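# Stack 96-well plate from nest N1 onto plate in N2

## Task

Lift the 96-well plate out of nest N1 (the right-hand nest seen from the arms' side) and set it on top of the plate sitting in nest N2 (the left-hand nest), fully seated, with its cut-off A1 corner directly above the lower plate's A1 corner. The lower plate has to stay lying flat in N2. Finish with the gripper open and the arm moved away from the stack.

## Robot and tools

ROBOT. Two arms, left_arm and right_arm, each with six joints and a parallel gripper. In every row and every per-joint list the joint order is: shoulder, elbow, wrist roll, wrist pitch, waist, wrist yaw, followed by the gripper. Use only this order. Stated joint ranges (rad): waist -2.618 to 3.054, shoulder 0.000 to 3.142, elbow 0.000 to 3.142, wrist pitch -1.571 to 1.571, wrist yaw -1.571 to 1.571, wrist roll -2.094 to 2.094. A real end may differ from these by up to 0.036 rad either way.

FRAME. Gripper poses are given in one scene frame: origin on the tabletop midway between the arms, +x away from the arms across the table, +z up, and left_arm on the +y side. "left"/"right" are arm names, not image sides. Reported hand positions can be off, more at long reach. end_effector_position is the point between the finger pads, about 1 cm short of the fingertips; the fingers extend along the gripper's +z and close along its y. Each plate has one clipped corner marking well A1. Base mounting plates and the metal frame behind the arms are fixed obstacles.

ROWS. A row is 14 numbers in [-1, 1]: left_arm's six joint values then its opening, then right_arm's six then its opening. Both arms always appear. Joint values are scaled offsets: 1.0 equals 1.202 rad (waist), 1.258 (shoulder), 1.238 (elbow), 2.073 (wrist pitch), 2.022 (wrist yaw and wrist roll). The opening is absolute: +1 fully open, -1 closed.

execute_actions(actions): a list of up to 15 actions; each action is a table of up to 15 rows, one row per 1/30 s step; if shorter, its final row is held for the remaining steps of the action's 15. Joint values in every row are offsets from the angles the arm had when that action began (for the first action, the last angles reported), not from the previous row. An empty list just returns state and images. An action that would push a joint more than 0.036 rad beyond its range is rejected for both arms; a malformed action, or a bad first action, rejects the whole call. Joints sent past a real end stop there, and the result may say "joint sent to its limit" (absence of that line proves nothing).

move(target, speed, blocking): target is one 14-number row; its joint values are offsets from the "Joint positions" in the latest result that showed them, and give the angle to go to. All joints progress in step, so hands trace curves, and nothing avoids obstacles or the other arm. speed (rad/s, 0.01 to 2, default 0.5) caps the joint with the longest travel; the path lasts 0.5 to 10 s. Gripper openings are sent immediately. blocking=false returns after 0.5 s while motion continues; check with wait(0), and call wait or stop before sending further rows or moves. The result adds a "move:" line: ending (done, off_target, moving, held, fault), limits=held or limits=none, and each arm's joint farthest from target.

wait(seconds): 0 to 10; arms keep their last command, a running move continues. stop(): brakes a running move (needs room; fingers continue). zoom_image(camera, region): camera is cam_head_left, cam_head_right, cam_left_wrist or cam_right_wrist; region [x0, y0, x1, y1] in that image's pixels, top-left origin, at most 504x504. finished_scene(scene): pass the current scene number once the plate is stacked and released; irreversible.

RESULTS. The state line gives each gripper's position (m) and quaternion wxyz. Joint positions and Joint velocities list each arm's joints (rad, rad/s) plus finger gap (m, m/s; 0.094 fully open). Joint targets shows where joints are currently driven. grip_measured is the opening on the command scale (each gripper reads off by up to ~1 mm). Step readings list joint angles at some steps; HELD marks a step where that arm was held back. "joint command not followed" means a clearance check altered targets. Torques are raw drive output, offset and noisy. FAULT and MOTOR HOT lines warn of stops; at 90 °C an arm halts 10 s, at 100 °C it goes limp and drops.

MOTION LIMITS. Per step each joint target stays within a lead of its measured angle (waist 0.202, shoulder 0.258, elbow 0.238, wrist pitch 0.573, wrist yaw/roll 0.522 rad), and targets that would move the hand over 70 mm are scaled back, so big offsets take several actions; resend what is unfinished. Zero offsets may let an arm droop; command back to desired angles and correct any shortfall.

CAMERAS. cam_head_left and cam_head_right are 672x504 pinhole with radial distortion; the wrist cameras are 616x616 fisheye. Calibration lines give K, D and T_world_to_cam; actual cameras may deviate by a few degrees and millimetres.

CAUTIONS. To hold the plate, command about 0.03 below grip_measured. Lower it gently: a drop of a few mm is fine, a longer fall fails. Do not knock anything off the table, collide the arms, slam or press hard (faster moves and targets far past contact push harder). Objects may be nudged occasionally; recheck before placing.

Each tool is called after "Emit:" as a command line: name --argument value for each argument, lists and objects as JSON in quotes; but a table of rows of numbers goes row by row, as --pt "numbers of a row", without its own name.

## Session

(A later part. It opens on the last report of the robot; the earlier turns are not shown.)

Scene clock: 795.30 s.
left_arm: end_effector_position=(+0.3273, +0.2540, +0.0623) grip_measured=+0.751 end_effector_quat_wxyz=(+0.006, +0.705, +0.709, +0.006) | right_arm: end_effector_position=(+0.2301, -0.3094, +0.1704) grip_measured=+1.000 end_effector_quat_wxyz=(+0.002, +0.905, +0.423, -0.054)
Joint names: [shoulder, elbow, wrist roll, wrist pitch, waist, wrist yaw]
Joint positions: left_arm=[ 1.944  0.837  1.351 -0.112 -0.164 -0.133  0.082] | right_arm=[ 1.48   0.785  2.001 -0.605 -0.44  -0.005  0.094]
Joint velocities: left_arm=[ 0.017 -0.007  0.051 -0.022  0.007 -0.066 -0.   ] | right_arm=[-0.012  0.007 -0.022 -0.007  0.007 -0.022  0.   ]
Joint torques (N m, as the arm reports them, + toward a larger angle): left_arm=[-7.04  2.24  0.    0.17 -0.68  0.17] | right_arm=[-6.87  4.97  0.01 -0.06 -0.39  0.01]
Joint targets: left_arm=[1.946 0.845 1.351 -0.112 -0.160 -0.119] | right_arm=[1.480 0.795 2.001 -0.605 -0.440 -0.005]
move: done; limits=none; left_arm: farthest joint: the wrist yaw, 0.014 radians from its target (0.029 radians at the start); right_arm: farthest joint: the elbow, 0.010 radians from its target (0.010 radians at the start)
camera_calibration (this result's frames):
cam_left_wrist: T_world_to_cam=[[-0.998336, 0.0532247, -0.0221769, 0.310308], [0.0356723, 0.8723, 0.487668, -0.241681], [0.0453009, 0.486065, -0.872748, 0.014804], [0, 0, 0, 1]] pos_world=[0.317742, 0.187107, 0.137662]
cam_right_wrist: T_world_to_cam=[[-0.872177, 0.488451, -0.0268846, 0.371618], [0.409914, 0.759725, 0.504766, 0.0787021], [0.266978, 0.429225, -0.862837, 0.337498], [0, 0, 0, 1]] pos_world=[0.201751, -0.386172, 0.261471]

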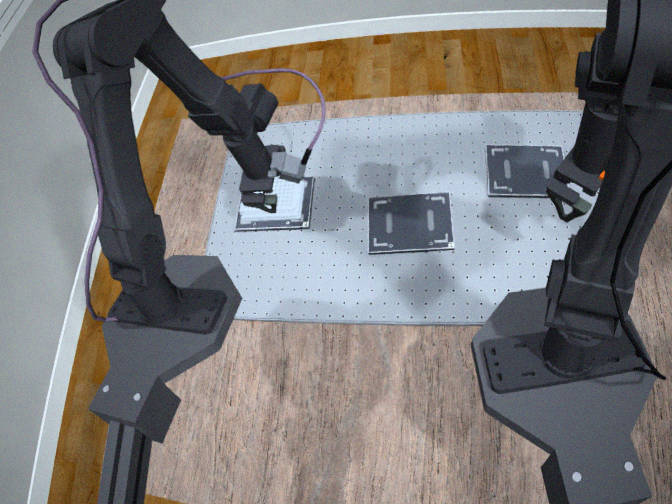

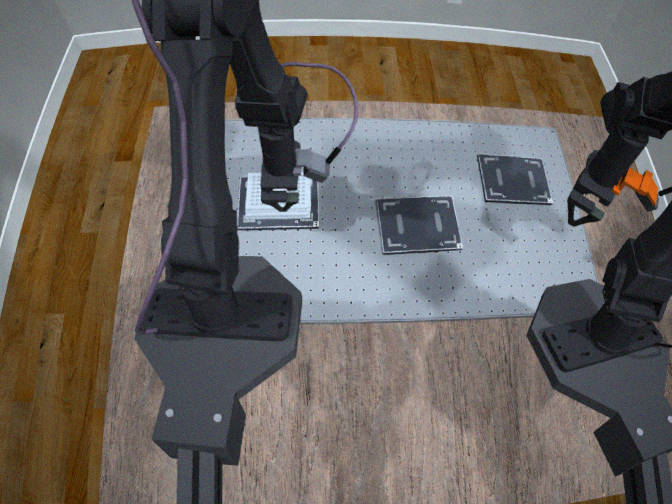

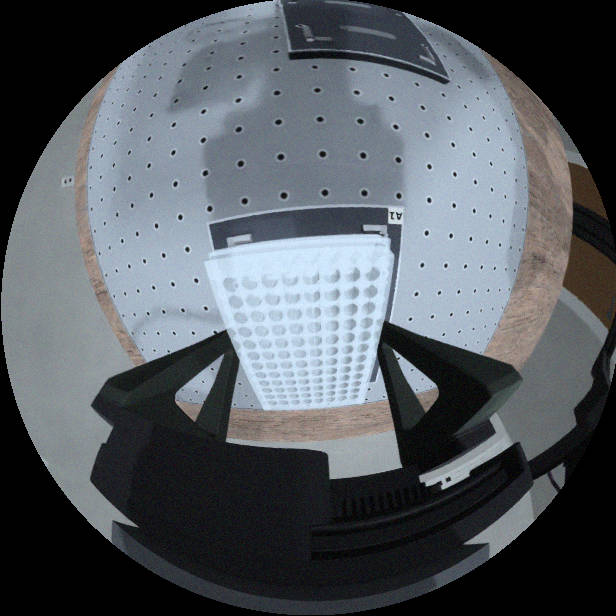

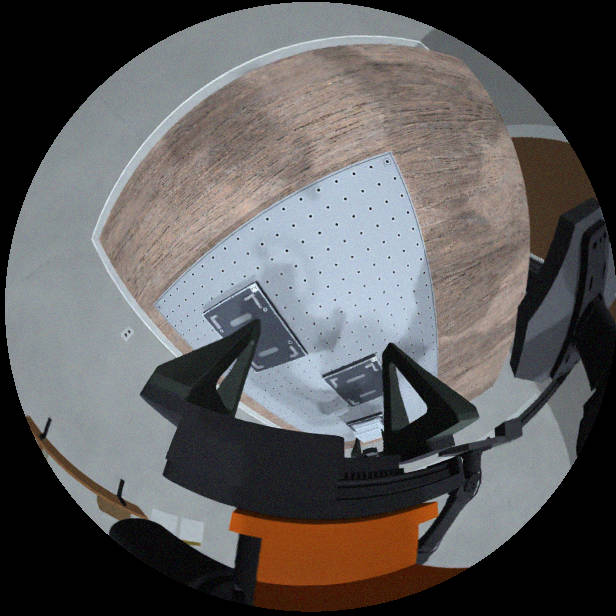

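Emit:
move --target '[0.0115,0.0065,0,0,0.003,-0.0012,0.71, 0,0.008,0,0,0,0,1.0]' --speed 0.03

Emit:
zoom_image --camera "cam_left_wrist" --region '[190,200,420,300]'

Scene clock: 808.50 s.
left_arm: end_effector_position=(+0.3274, +0.2543, +0.0623) grip_measured=+0.751 end_effector_quat_wxyz=(+0.006, +0.705, +0.709, +0.006) | right_arm: end_effector_position=(+0.2301, -0.3094, +0.1704) grip_measured=+1.000 end_effector_quat_wxyz=(+0.002, +0.905, +0.423, -0.054)
Joint names: [shoulder, elbow, wrist roll, wrist pitch, waist, wrist yaw]
Joint positions: left_arm=[ 1.944  0.837  1.351 -0.112 -0.164 -0.134  0.082] | right_arm=[ 1.48   0.785  2.001 -0.605 -0.44  -0.005  0.094]
Joint velocities: left_arm=[-0.002  0.007  0.007 -0.022 -0.007 -0.022 -0.   ] | right_arm=[-0.002  0.007 -0.037 -0.007  0.007 -0.154  0.   ]
Joint torques (N m, as the arm reports them, + toward a larger angle): left_arm=[-6.23  2.25  0.    0.17 -0.68  0.  ] | right_arm=[-6.9   4.99  0.01 -0.06 -0.42  0.01]
Joint targets: left_arm=[1.958 0.845 1.351 -0.112 -0.160 -0.135] | right_arm=[1.480 0.795 2.001 -0.605 -0.440 -0.005]
move: done; limits=none; left_arm: farthest joint: the shoulder, 0.015 radians from its target (0.015 radians at the start); right_arm: farthest joint: the elbow, 0.010 radians from its target (0.010 radians at the start)
camera_calibration (this result's frames):
cam_left_wrist: T_world_to_cam=[[-0.99833, 0.0532324, -0.0224224, 0.310363], [0.0354911, 0.871573, 0.488979, -0.241753], [0.0455723, 0.487367, -0.872007, 0.0142072], [0, 0, 0, 1]] pos_world=[0.317777, 0.18726, 0.13756]
cam_right_wrist: T_world_to_cam=[[-0.872177, 0.488451, -0.0268846, 0.371618], [0.409914, 0.759725, 0.504766, 0.0787021], [0.266978, 0.429225, -0.862837, 0.337498], [0, 0, 0, 1]] pos_world=[0.201751, -0.386172, 0.261471]

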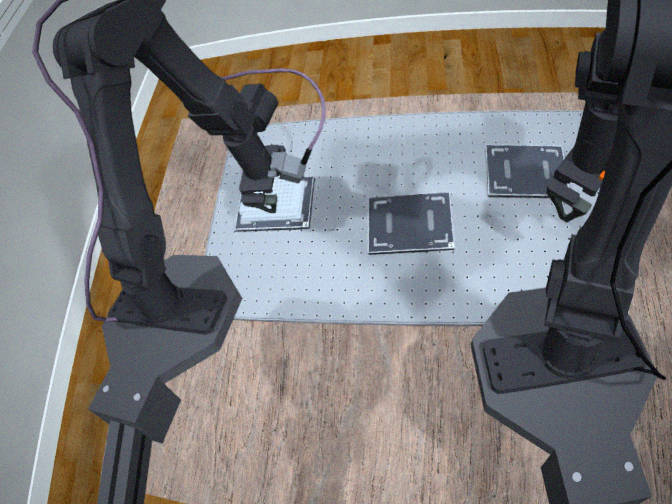

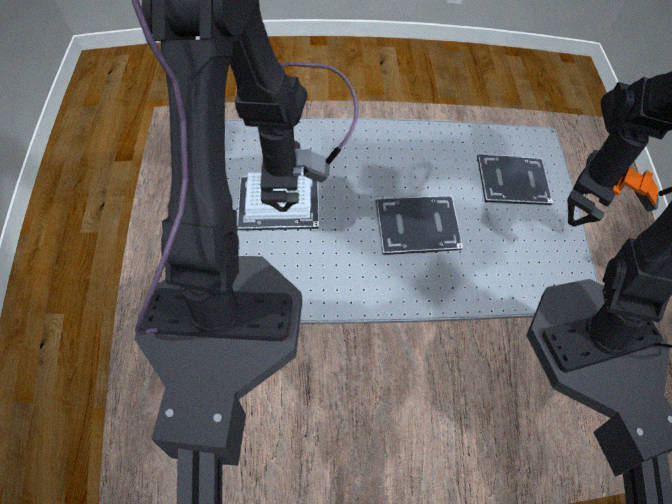

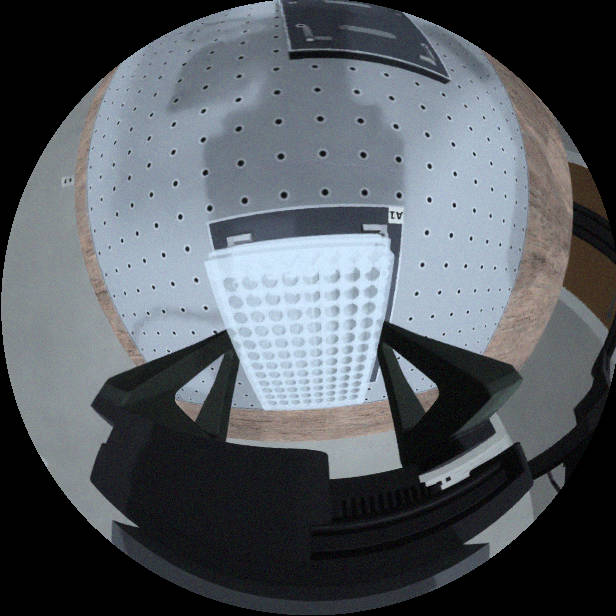

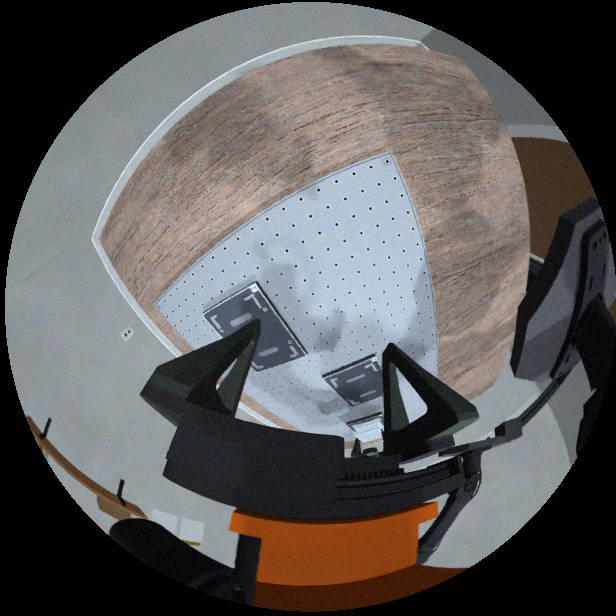

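Region (190, 200, 420, 300) of cam_left_wrist's 616x616 image, scaled by 2.191, with more detail than that image has; it fills the top 219 rows of this view, and the rest is white.

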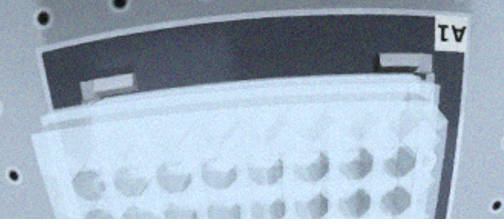

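Emit:
move --target '[0.0155,0.0065,0,0,0.003,0,0.71, 0,0.008,0,0,0,0,1.0]' --speed 0.03

Emit:
zoom_image --camera "cam_left_wrist" --region '[190,200,420,300]'

Scene clock: 813.80 s.
left_arm: end_effector_position=(+0.3237, +0.2547, +0.0588) grip_measured=+0.751 end_effector_quat_wxyz=(+0.000, +0.706, +0.708, +0.003) | right_arm: end_effector_position=(+0.2301, -0.3094, +0.1704) grip_measured=+1.000 end_effector_quat_wxyz=(+0.002, +0.905, +0.423, -0.054)
Joint names: [shoulder, elbow, wrist roll, wrist pitch, waist, wrist yaw]
Joint positions: left_arm=[ 1.957  0.837  1.351 -0.112 -0.164 -0.134  0.082] | right_arm=[ 1.48   0.785  2.001 -0.605 -0.44  -0.005  0.094]
Joint velocities: left_arm=[-0.012 -0.012  0.007 -0.022  0.012 -0.051  0.   ] | right_arm=[-0.012  0.002 -0.022 -0.037  0.017 -0.066  0.   ]
Joint torques (N m, as the arm reports them, + toward a larger angle): left_arm=[-6.81  2.12  0.    0.16 -0.69  0.01] | right_arm=[-6.87  4.99  0.01 -0.05 -0.37  0.01]
Joint targets: left_arm=[1.964 0.845 1.351 -0.113 -0.160 -0.134] | right_arm=[1.480 0.795 2.001 -0.605 -0.440 -0.005]
move: done; limits=none; left_arm: farthest joint: the elbow, 0.008 radians from its target (0.008 radians at the start); right_arm: farthest joint: the elbow, 0.010 radians from its target (0.010 radians at the start)
camera_calibration (this result's frames):
cam_left_wrist: T_world_to_cam=[[-0.998442, 0.0549525, -0.00973341, 0.305422], [0.043106, 0.87015, 0.490898, -0.242426], [0.0354456, 0.489714, -0.871163, 0.0137792], [0, 0, 0, 1]] pos_world=[0.314908, 0.187415, 0.133983]
cam_right_wrist: T_world_to_cam=[[-0.872177, 0.488451, -0.0268846, 0.371618], [0.409914, 0.759725, 0.504766, 0.0787021], [0.266978, 0.429225, -0.862837, 0.337498], [0, 0, 0, 1]] pos_world=[0.201751, -0.386172, 0.261471]

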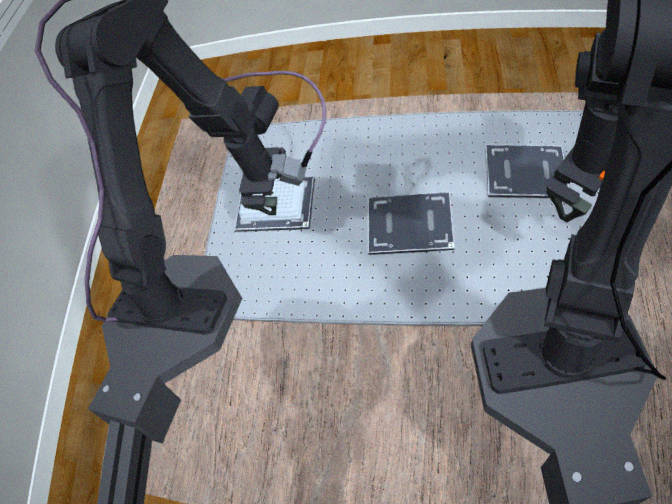

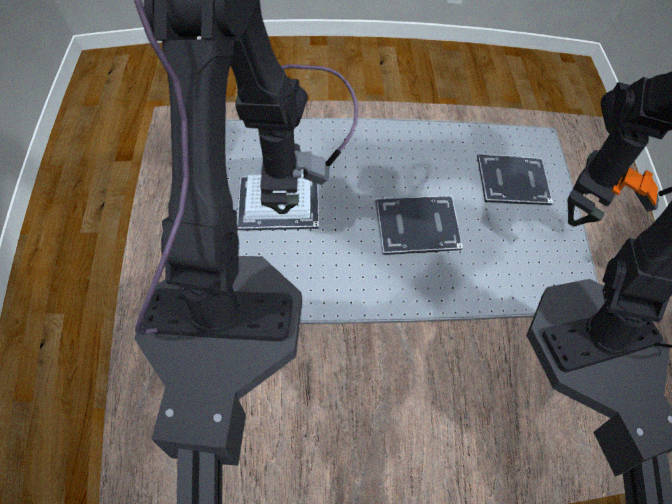

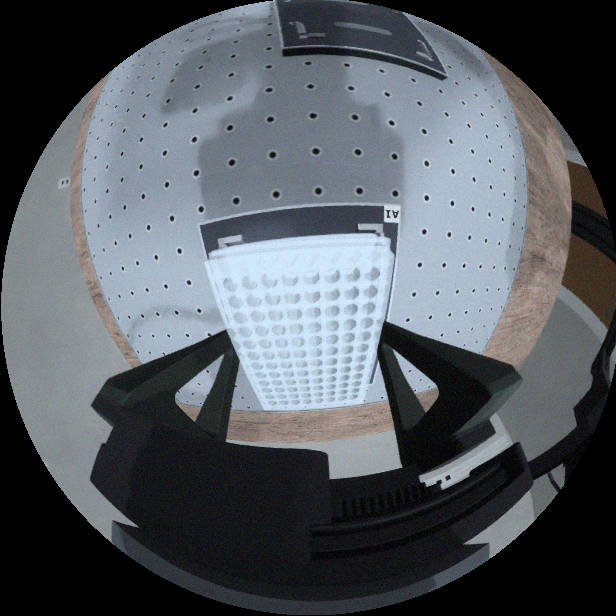

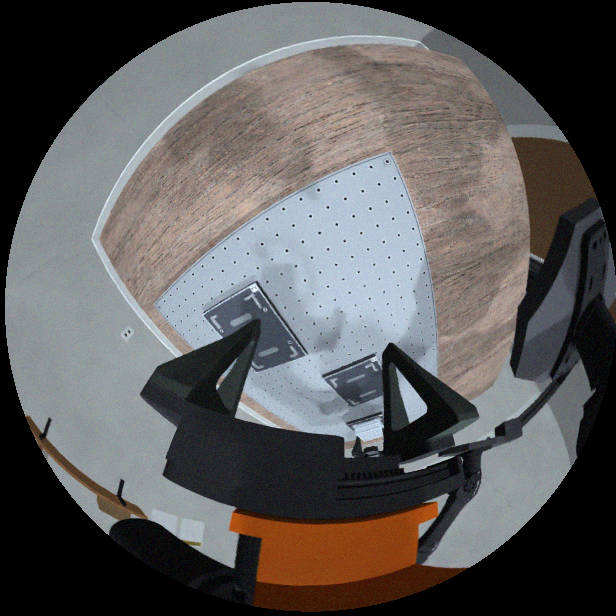

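Region (190, 200, 420, 300) of cam_left_wrist's 616x616 image, scaled by 2.191, with more detail than that image has; it fills the top 219 rows of this view, and the rest is white.

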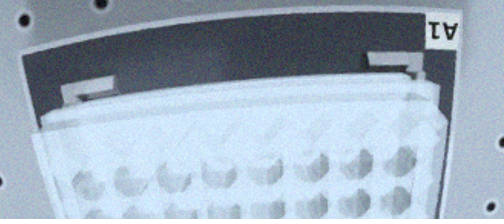

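Emit:
zoom_image --camera "cam_left_wrist" --region '[280,220,350,280]'

Emit:
zoom_image --camera "cam_left_wrist" --region '[195,220,265,280]'

Emit:
zoom_image --camera "cam_left_wrist" --region '[345,215,415,275]'

Region (280, 220, 350, 280) of cam_left_wrist's 616x616 image, scaled by 7.200, with more detail than that image has; it fills the top 432 rows of this view, and the rest is white.

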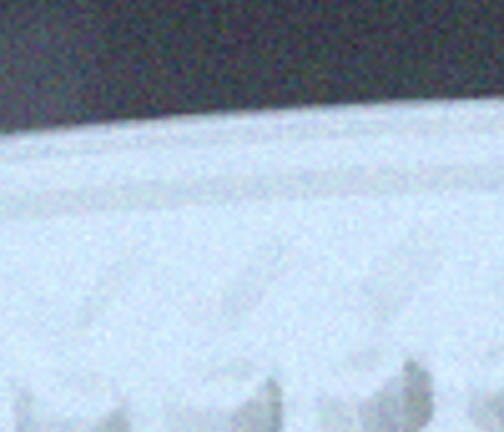

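Region (195, 220, 265, 280) of cam_left_wrist's 616x616 image, scaled by 7.200, with more detail than that image has; it fills the top 432 rows of this view, and the rest is white.

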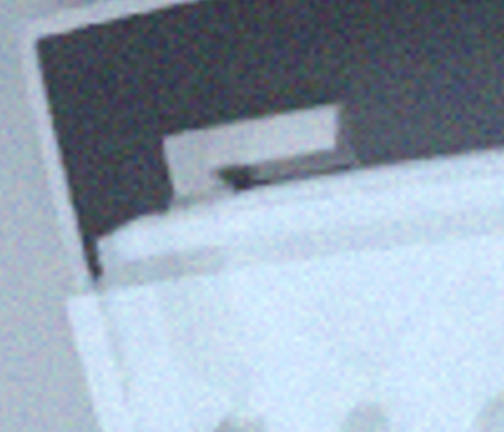

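Region (345, 215, 415, 275) of cam_left_wrist's 616x616 image, scaled by 7.200, with more detail than that image has; it fills the top 432 rows of this view, and the rest is white.

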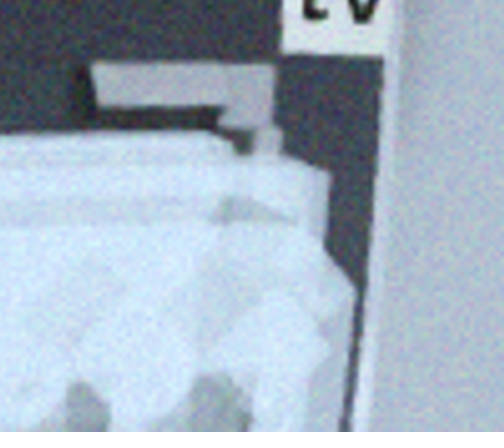

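Emit:
move --target '[0.016,0.0065,0,0.004,0.003,0,0.71, 0,0.008,0,0,0,0,1.0]' --speed 0.02

Scene clock: 846.10 s.
left_arm: end_effector_position=(+0.3213, +0.2550, +0.0559) grip_measured=+0.751 end_effector_quat_wxyz=(-0.003, +0.706, +0.708, +0.001) | right_arm: end_effector_position=(+0.2301, -0.3094, +0.1704) grip_measured=+1.000 end_effector_quat_wxyz=(+0.002, +0.905, +0.423, -0.054)
Joint names: [shoulder, elbow, wrist roll, wrist pitch, waist, wrist yaw]
Joint positions: left_arm=[ 1.968  0.837  1.351 -0.109 -0.164 -0.135  0.082] | right_arm=[ 1.48   0.785  2.001 -0.605 -0.44  -0.005  0.094]
Joint velocities: left_arm=[ 0.007  0.007 -0.007  0.007 -0.002  0.007 -0.001] | right_arm=[-0.002 -0.002 -0.022  0.022  0.012 -0.007  0.   ]
Joint torques (N m, as the arm reports them, + toward a larger angle): left_arm=[-6.63  2.11  0.    0.18 -0.69  0.01] | right_arm=[-6.88  5.    0.01 -0.06 -0.41  0.02]
Joint targets: left_arm=[1.977 0.845 1.351 -0.104 -0.160 -0.134] | right_arm=[1.480 0.795 2.001 -0.605 -0.440 -0.005]
move: done; limits=none; left_arm: farthest joint: the shoulder, 0.009 radians from its target (0.020 radians at the start); right_arm: farthest joint: the elbow, 0.010 radians from its target (0.010 radians at the start)
camera_calibration (this result's frames):
cam_left_wrist: T_world_to_cam=[[-0.998428, 0.0560042, -0.00207756, 0.302281], [0.0477022, 0.868711, 0.493017, -0.242449], [0.0294158, 0.492143, -0.870017, 0.0124426], [0, 0, 0, 1]] pos_world=[0.313005, 0.187565, 0.130984]
cam_right_wrist: T_world_to_cam=[[-0.872177, 0.488451, -0.0268846, 0.371618], [0.409914, 0.759725, 0.504766, 0.0787021], [0.266978, 0.429225, -0.862837, 0.337498], [0, 0, 0, 1]] pos_world=[0.201751, -0.386172, 0.261471]

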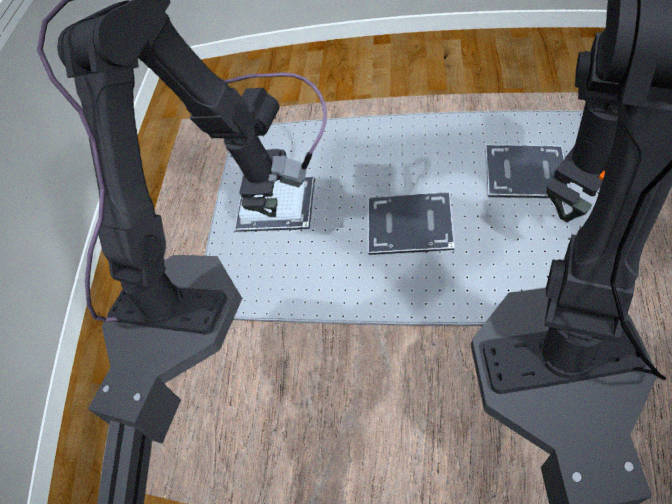

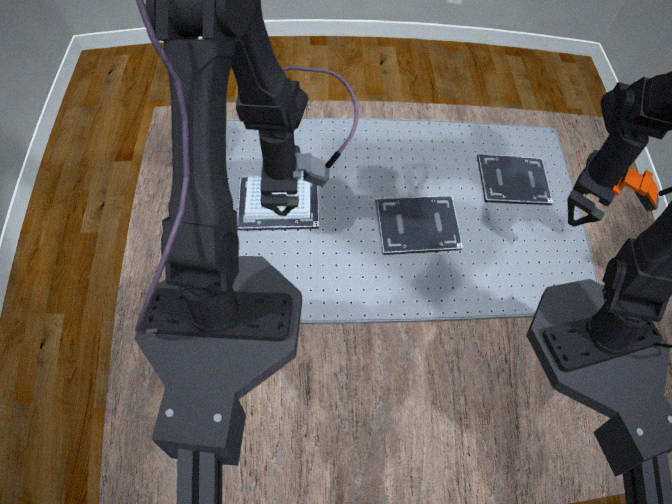

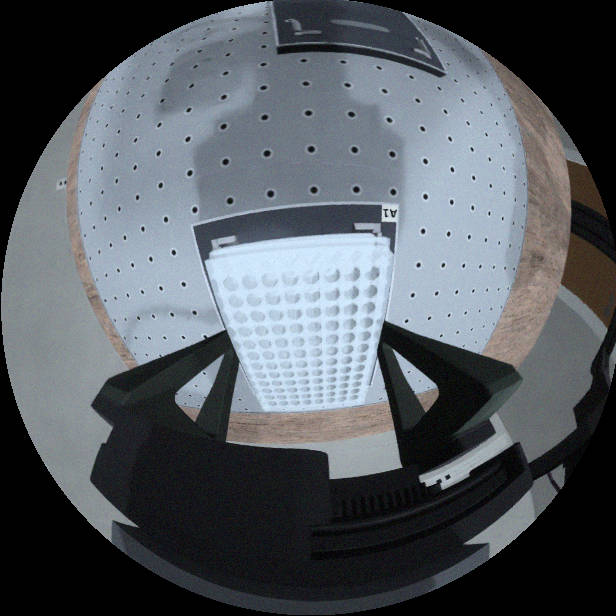

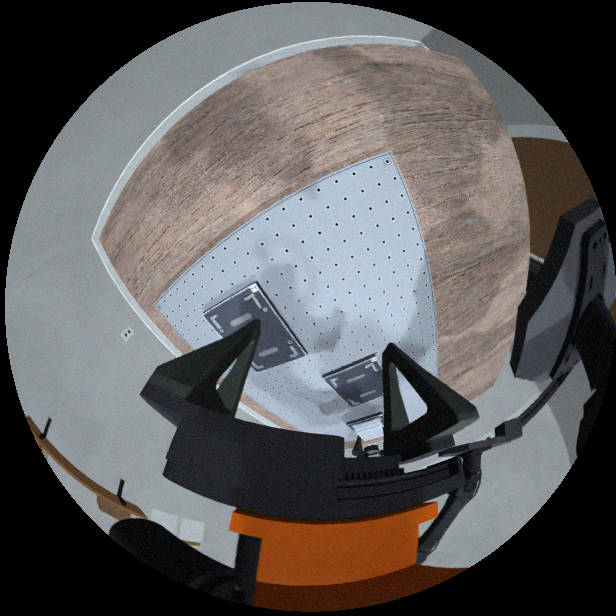

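Emit:
zoom_image --camera "cam_left_wrist" --region '[190,200,420,300]'

Emit:
zoom_image --camera "cam_left_wrist" --region '[195,220,265,280]'

Emit:
zoom_image --camera "cam_left_wrist" --region '[345,215,415,275]'

Region (190, 200, 420, 300) of cam_left_wrist's 616x616 image, scaled by 2.191, with more detail than that image has; it fills the top 219 rows of this view, and the rest is white.

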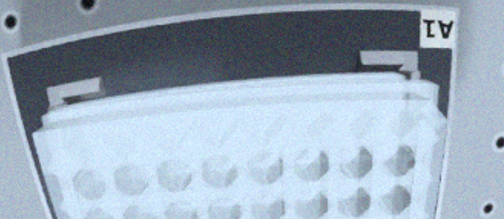

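Region (195, 220, 265, 280) of cam_left_wrist's 616x616 image, scaled by 7.200, with more detail than that image has; it fills the top 432 rows of this view, and the rest is white.

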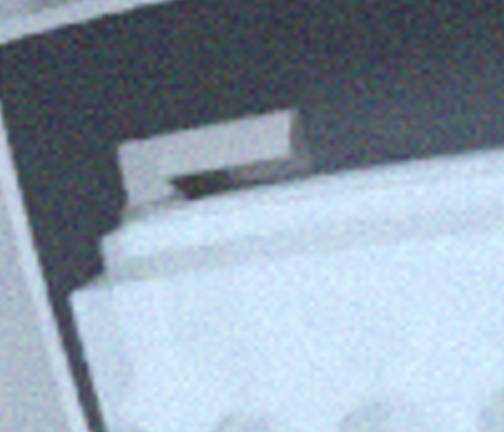

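Region (345, 215, 415, 275) of cam_left_wrist's 616x616 image, scaled by 7.200, with more detail than that image has; it fills the top 432 rows of this view, and the rest is white.

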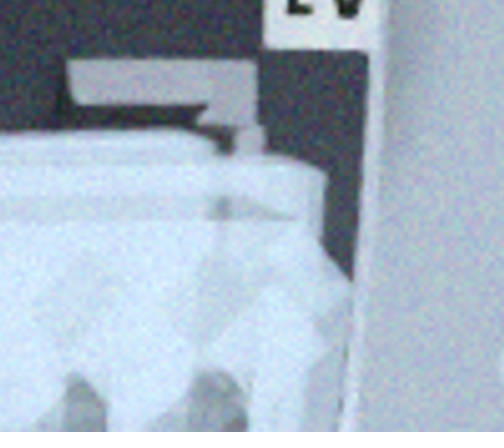

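Emit:
move --target '[0.005,0.0065,0,0.0071,0.003,0,0.71, 0,0.008,0,0,0,0,1.0]' --speed 0.02

Emit:
zoom_image --camera "cam_left_wrist" --region '[190,200,420,300]'

Scene clock: 857.57 s.
left_arm: end_effector_position=(+0.3224, +0.2551, +0.0559) grip_measured=+0.751 end_effector_quat_wxyz=(-0.002, +0.706, +0.708, +0.003) | right_arm: end_effector_position=(+0.2301, -0.3094, +0.1704) grip_measured=+1.000 end_effector_quat_wxyz=(+0.002, +0.905, +0.423, -0.054)
Joint names: [shoulder, elbow, wrist roll, wrist pitch, waist, wrist yaw]
Joint positions: left_arm=[ 1.968  0.837  1.351 -0.104 -0.164 -0.137  0.082] | right_arm=[ 1.48   0.785  2.001 -0.605 -0.44  -0.005  0.094]
Joint velocities: left_arm=[ 0.002 -0.007 -0.022 -0.007  0.002 -0.066  0.   ] | right_arm=[-0.007 -0.012 -0.022  0.007  0.022 -0.007  0.   ]
Joint torques (N m, as the arm reports them, + toward a larger angle): left_arm=[-6.8   2.11  0.    0.25 -0.69  0.03] | right_arm=[-6.86  4.99  0.01 -0.07 -0.39  0.01]
Joint targets: left_arm=[1.975 0.845 1.351 -0.094 -0.160 -0.135] | right_arm=[1.480 0.795 2.001 -0.605 -0.440 -0.005]
move: done; limits=none; left_arm: farthest joint: the wrist pitch, 0.010 radians from its target (0.015 radians at the start); right_arm: farthest joint: the elbow, 0.010 radians from its target (0.010 radians at the start)
camera_calibration (this result's frames):
cam_left_wrist: T_world_to_cam=[[-0.99844, 0.0554201, -0.00686465, 0.303872], [0.0448001, 0.868302, 0.494009, -0.241596], [0.0333386, 0.492931, -0.86943, 0.0108653], [0, 0, 0, 1]] pos_world=[0.313859, 0.187582, 0.130883]
cam_right_wrist: T_world_to_cam=[[-0.872177, 0.488451, -0.0268846, 0.371618], [0.409914, 0.759725, 0.504766, 0.0787021], [0.266978, 0.429225, -0.862837, 0.337498], [0, 0, 0, 1]] pos_world=[0.201751, -0.386172, 0.261471]

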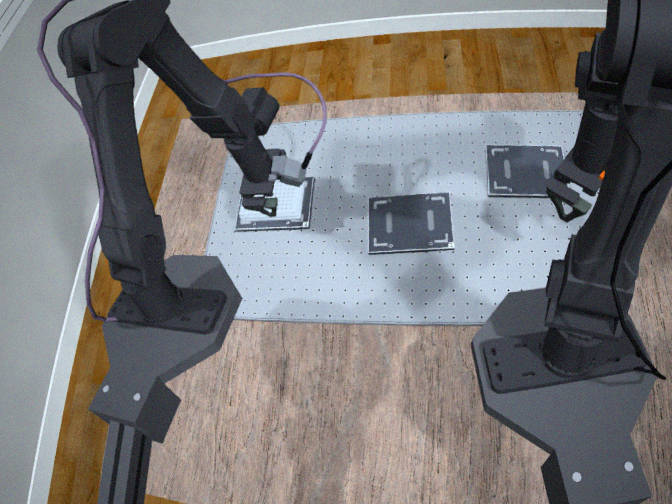

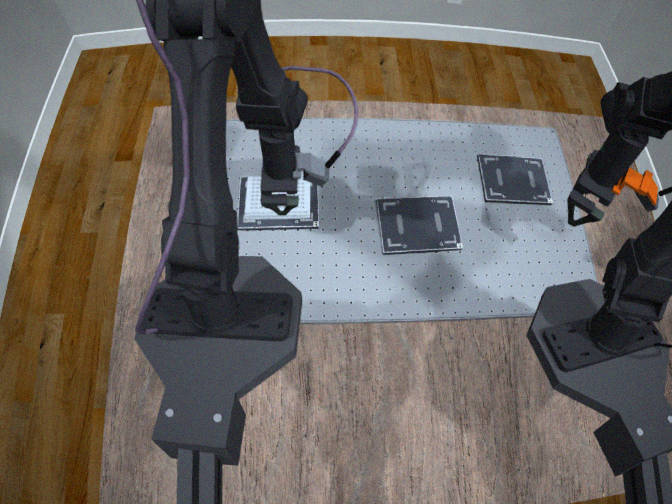

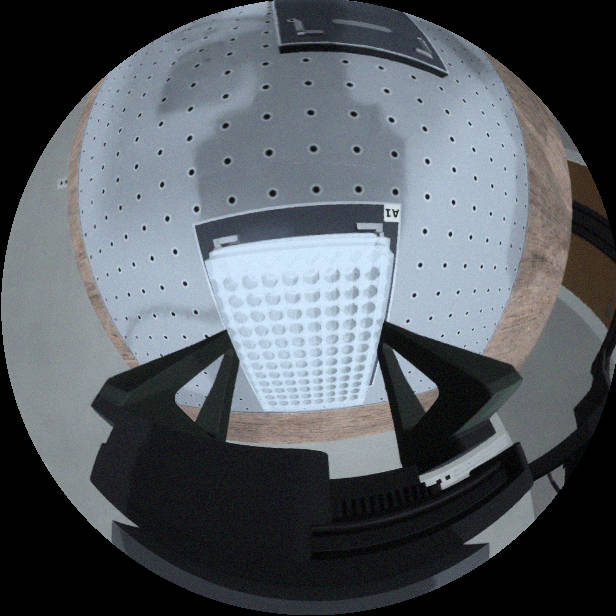

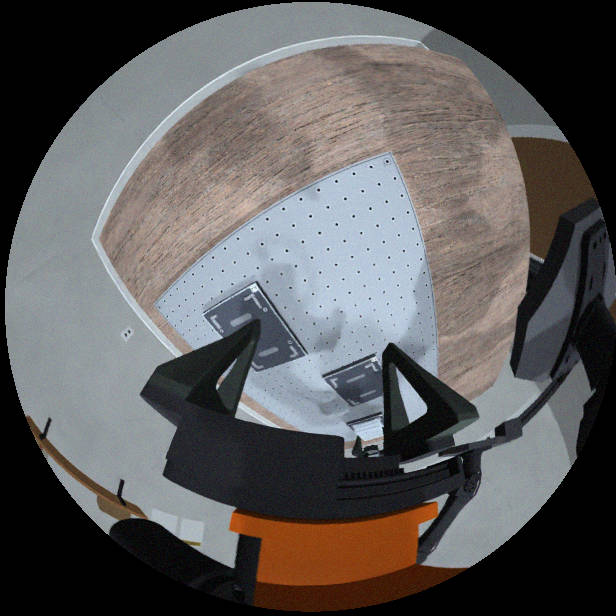

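Region (190, 200, 420, 300) of cam_left_wrist's 616x616 image, scaled by 2.191, with more detail than that image has; it fills the top 219 rows of this view, and the rest is white.

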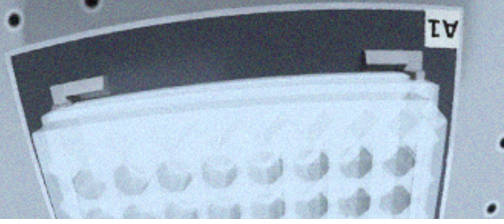

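Emit:
zoom_image --camera "cam_left_wrist" --region '[195,220,265,280]'

Emit:
zoom_image --camera "cam_left_wrist" --region '[345,215,415,275]'

Emit:
zoom_image --camera "cam_left_wrist" --region '[280,220,350,280]'

Region (195, 220, 265, 280) of cam_left_wrist's 616x616 image, scaled by 7.200, with more detail than that image has; it fills the top 432 rows of this view, and the rest is white.

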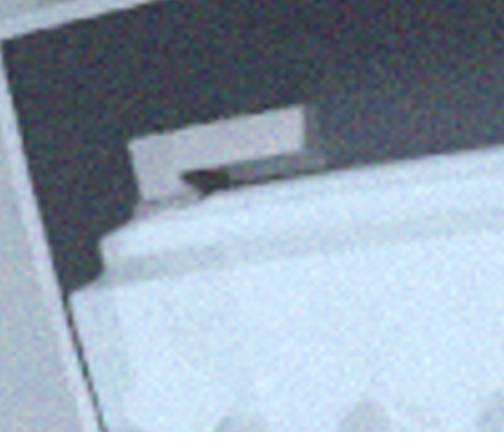

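Region (345, 215, 415, 275) of cam_left_wrist's 616x616 image, scaled by 7.200, with more detail than that image has; it fills the top 432 rows of this view, and the rest is white.

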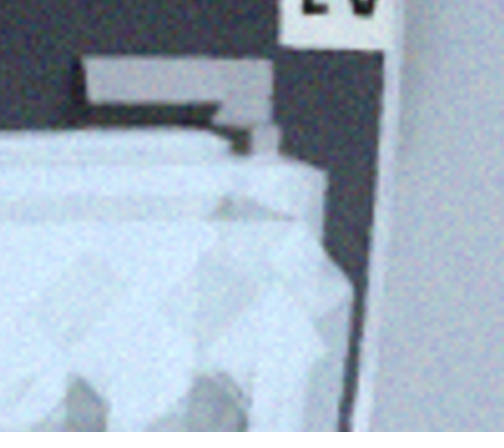

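Region (280, 220, 350, 280) of cam_left_wrist's 616x616 image, scaled by 7.200, with more detail than that image has; it fills the top 432 rows of this view, and the rest is white.

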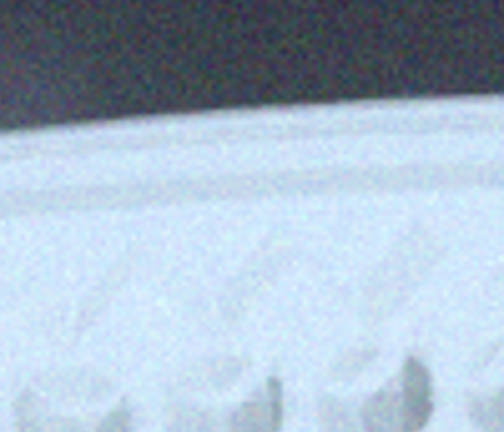

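Emit:
move --target '[0.005,0.0065,0,0.0071,0.003,0.007,0.71, 0,0.008,0,0,0,0,1.0]' --speed 0.02

Emit:
zoom_image --camera "cam_left_wrist" --region '[190,200,420,300]'

Scene clock: 882.63 s.
left_arm: end_effector_position=(+0.3228, +0.2551, +0.0559) grip_measured=+0.751 end_effector_quat_wxyz=(-0.001, +0.706, +0.708, +0.004) | right_arm: end_effector_position=(+0.2301, -0.3094, +0.1704) grip_measured=+1.000 end_effector_quat_wxyz=(+0.002, +0.905, +0.423, -0.054)
Joint names: [shoulder, elbow, wrist roll, wrist pitch, waist, wrist yaw]
Joint positions: left_arm=[ 1.968  0.837  1.351 -0.103 -0.164 -0.138  0.082] | right_arm=[ 1.48   0.785  2.001 -0.605 -0.44  -0.005  0.094]
Joint velocities: left_arm=[ 0.002  0.007 -0.007 -0.037  0.002  0.037 -0.   ] | right_arm=[ 0.017 -0.017  0.022  0.037 -0.007  0.022  0.   ]
Joint torques (N m, as the arm reports them, + toward a larger angle): left_arm=[-6.8   2.11  0.    0.27 -0.69  0.13] | right_arm=[-6.88  4.98  0.02 -0.06 -0.39  0.02]
Joint targets: left_arm=[1.975 0.845 1.351 -0.090 -0.160 -0.123] | right_arm=[1.480 0.795 2.001 -0.605 -0.440 -0.005]
move: done; limits=none; left_arm: farthest joint: the wrist yaw, 0.015 radians from its target (0.014 radians at the start); right_arm: farthest joint: the elbow, 0.010 radians from its target (0.010 radians at the start)
camera_calibration (this result's frames):
cam_left_wrist: T_world_to_cam=[[-0.998439, 0.0552229, -0.0084193, 0.304391], [0.0438577, 0.868288, 0.494119, -0.241299], [0.034597, 0.492978, -0.869354, 0.0104379], [0, 0, 0, 1]] pos_world=[0.314138, 0.187562, 0.130867]
cam_right_wrist: T_world_to_cam=[[-0.872177, 0.488451, -0.0268846, 0.371618], [0.409914, 0.759725, 0.504766, 0.0787021], [0.266978, 0.429225, -0.862837, 0.337498], [0, 0, 0, 1]] pos_world=[0.201751, -0.386172, 0.261471]

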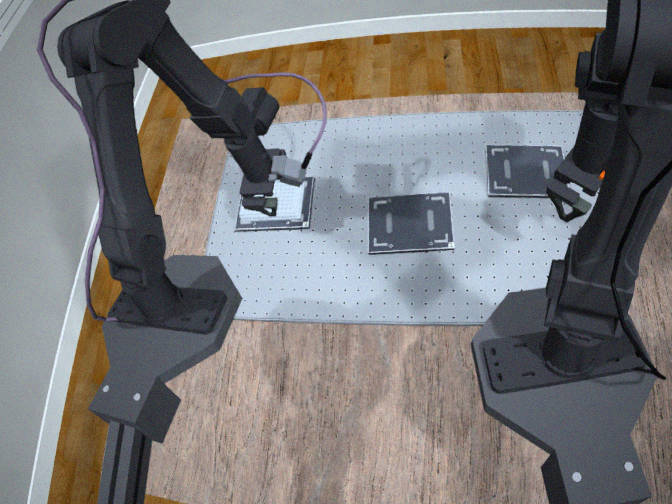

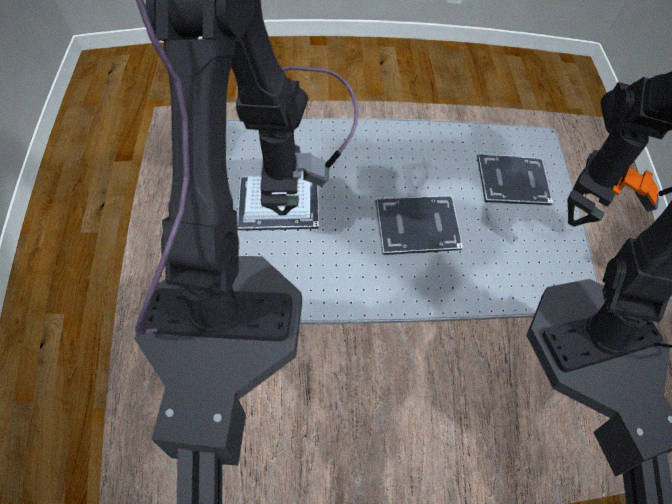

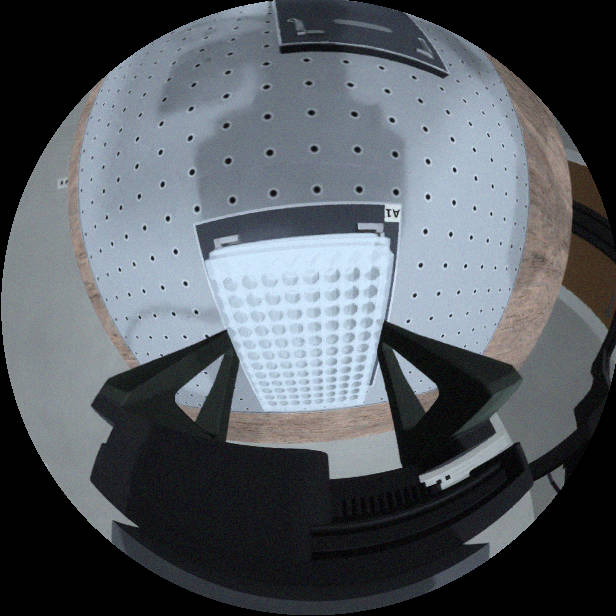

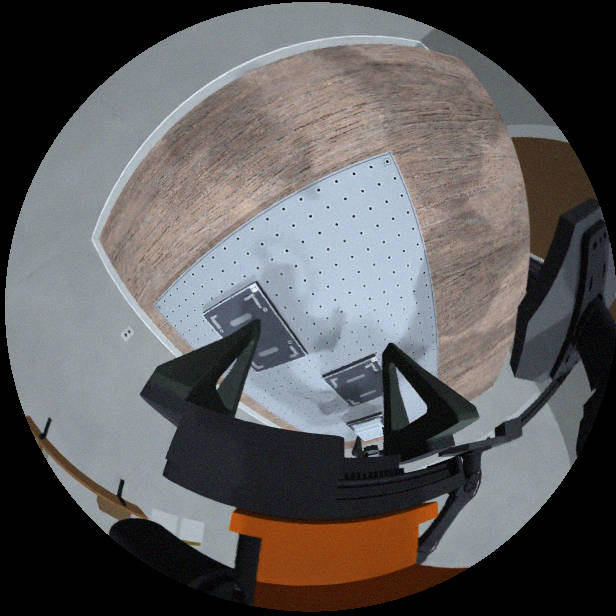

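Region (190, 200, 420, 300) of cam_left_wrist's 616x616 image, scaled by 2.191, with more detail than that image has; it fills the top 219 rows of this view, and the rest is white.

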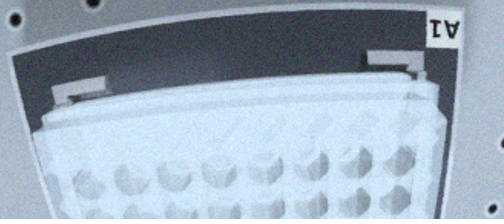

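Emit:
move --target '[0.017,0.0065,0,0.004,0.003,0,0.71, 0,0.008,0,0,0,0,1.0]' --speed 0.02

Scene clock: 890.17 s.
left_arm: end_effector_position=(+0.3218, +0.2554, +0.0542) grip_measured=+0.751 end_effector_quat_wxyz=(-0.003, +0.706, +0.708, +0.004) | right_arm: end_effector_position=(+0.2301, -0.3094, +0.1704) grip_measured=+1.000 end_effector_quat_wxyz=(+0.002, +0.905, +0.423, -0.054)
Joint names: [shoulder, elbow, wrist roll, wrist pitch, waist, wrist yaw]
Joint positions: left_arm=[ 1.975  0.837  1.351 -0.1   -0.164 -0.14   0.082] | right_arm=[ 1.48   0.785  2.001 -0.605 -0.44  -0.005  0.094]
Joint velocities: left_arm=[ 0.002 -0.012  0.051 -0.081 -0.002 -0.037 -0.001] | right_arm=[-0.002 -0.017 -0.066  0.11   0.002  0.051  0.   ]
Joint torques (N m, as the arm reports them, + toward a larger angle): left_arm=[-6.2   2.08  0.    0.19 -0.69  0.02] | right_arm=[-6.86  5.02  0.01 -0.06 -0.43  0.02]
Joint targets: left_arm=[1.990 0.845 1.351 -0.095 -0.160 -0.138] | right_arm=[1.480 0.795 2.001 -0.605 -0.440 -0.005]
move: done; limits=none; left_arm: farthest joint: the shoulder, 0.015 radians from its target (0.021 radians at the start); right_arm: farthest joint: the elbow, 0.010 radians from its target (0.010 radians at the start)
camera_calibration (this result's frames):
cam_left_wrist: T_world_to_cam=[[-0.998434, 0.0556837, -0.00536619, 0.303007], [0.0456854, 0.866982, 0.49624, -0.241104], [0.0322849, 0.495218, -0.868169, 0.0089453], [0, 0, 0, 1]] pos_world=[0.313259, 0.18773, 0.129037]
cam_right_wrist: T_world_to_cam=[[-0.872177, 0.488451, -0.0268846, 0.371618], [0.409914, 0.759725, 0.504766, 0.0787021], [0.266978, 0.429225, -0.862837, 0.337498], [0, 0, 0, 1]] pos_world=[0.201751, -0.386172, 0.261471]

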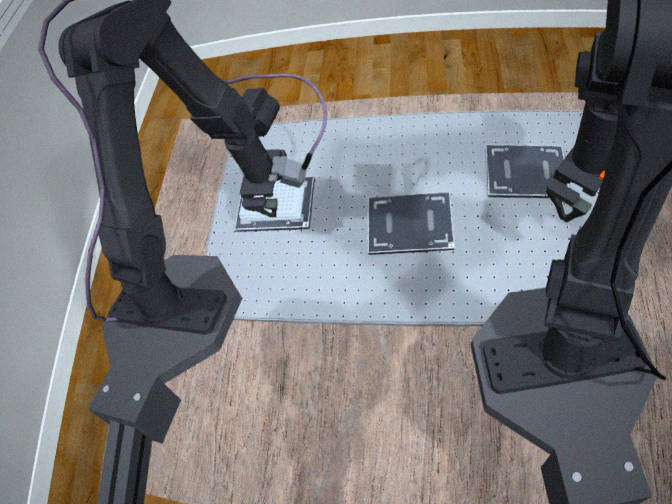

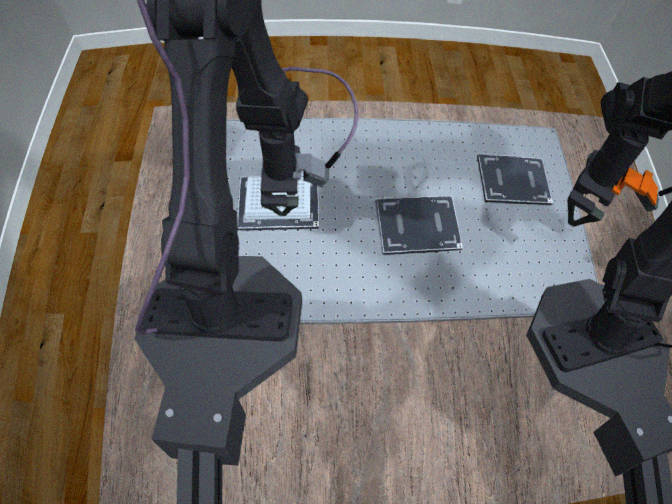

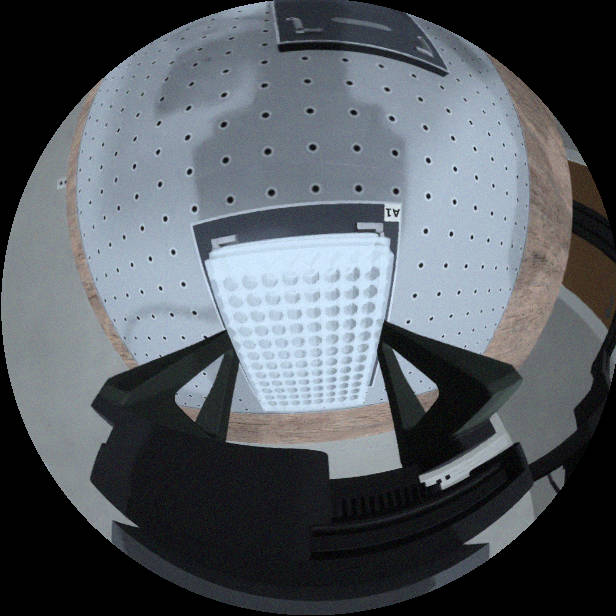

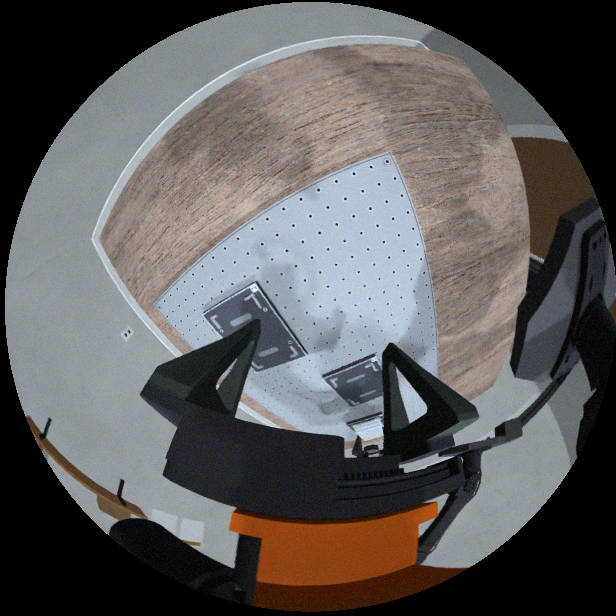

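Emit:
zoom_image --camera "cam_left_wrist" --region '[195,220,265,280]'

Emit:
zoom_image --camera "cam_left_wrist" --region '[345,215,415,275]'

Emit:
zoom_image --camera "cam_left_wrist" --region '[280,220,350,280]'

Region (195, 220, 265, 280) of cam_left_wrist's 616x616 image, scaled by 7.200, with more detail than that image has; it fills the top 432 rows of this view, and the rest is white.

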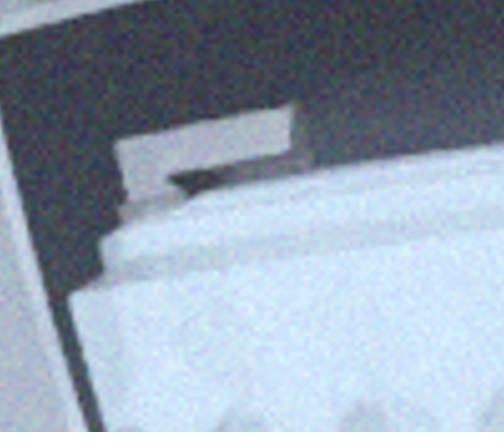

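Region (345, 215, 415, 275) of cam_left_wrist's 616x616 image, scaled by 7.200, with more detail than that image has; it fills the top 432 rows of this view, and the rest is white.

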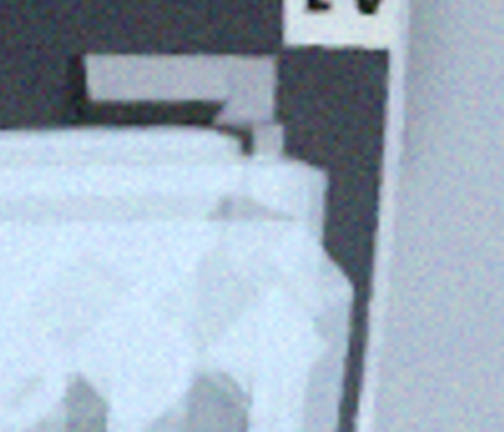

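Region (280, 220, 350, 280) of cam_left_wrist's 616x616 image, scaled by 7.200, with more detail than that image has; it fills the top 432 rows of this view, and the rest is white.

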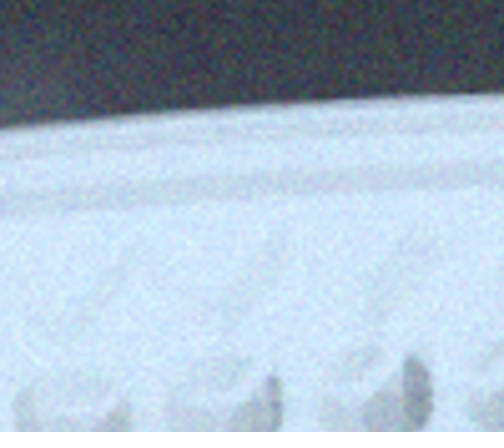

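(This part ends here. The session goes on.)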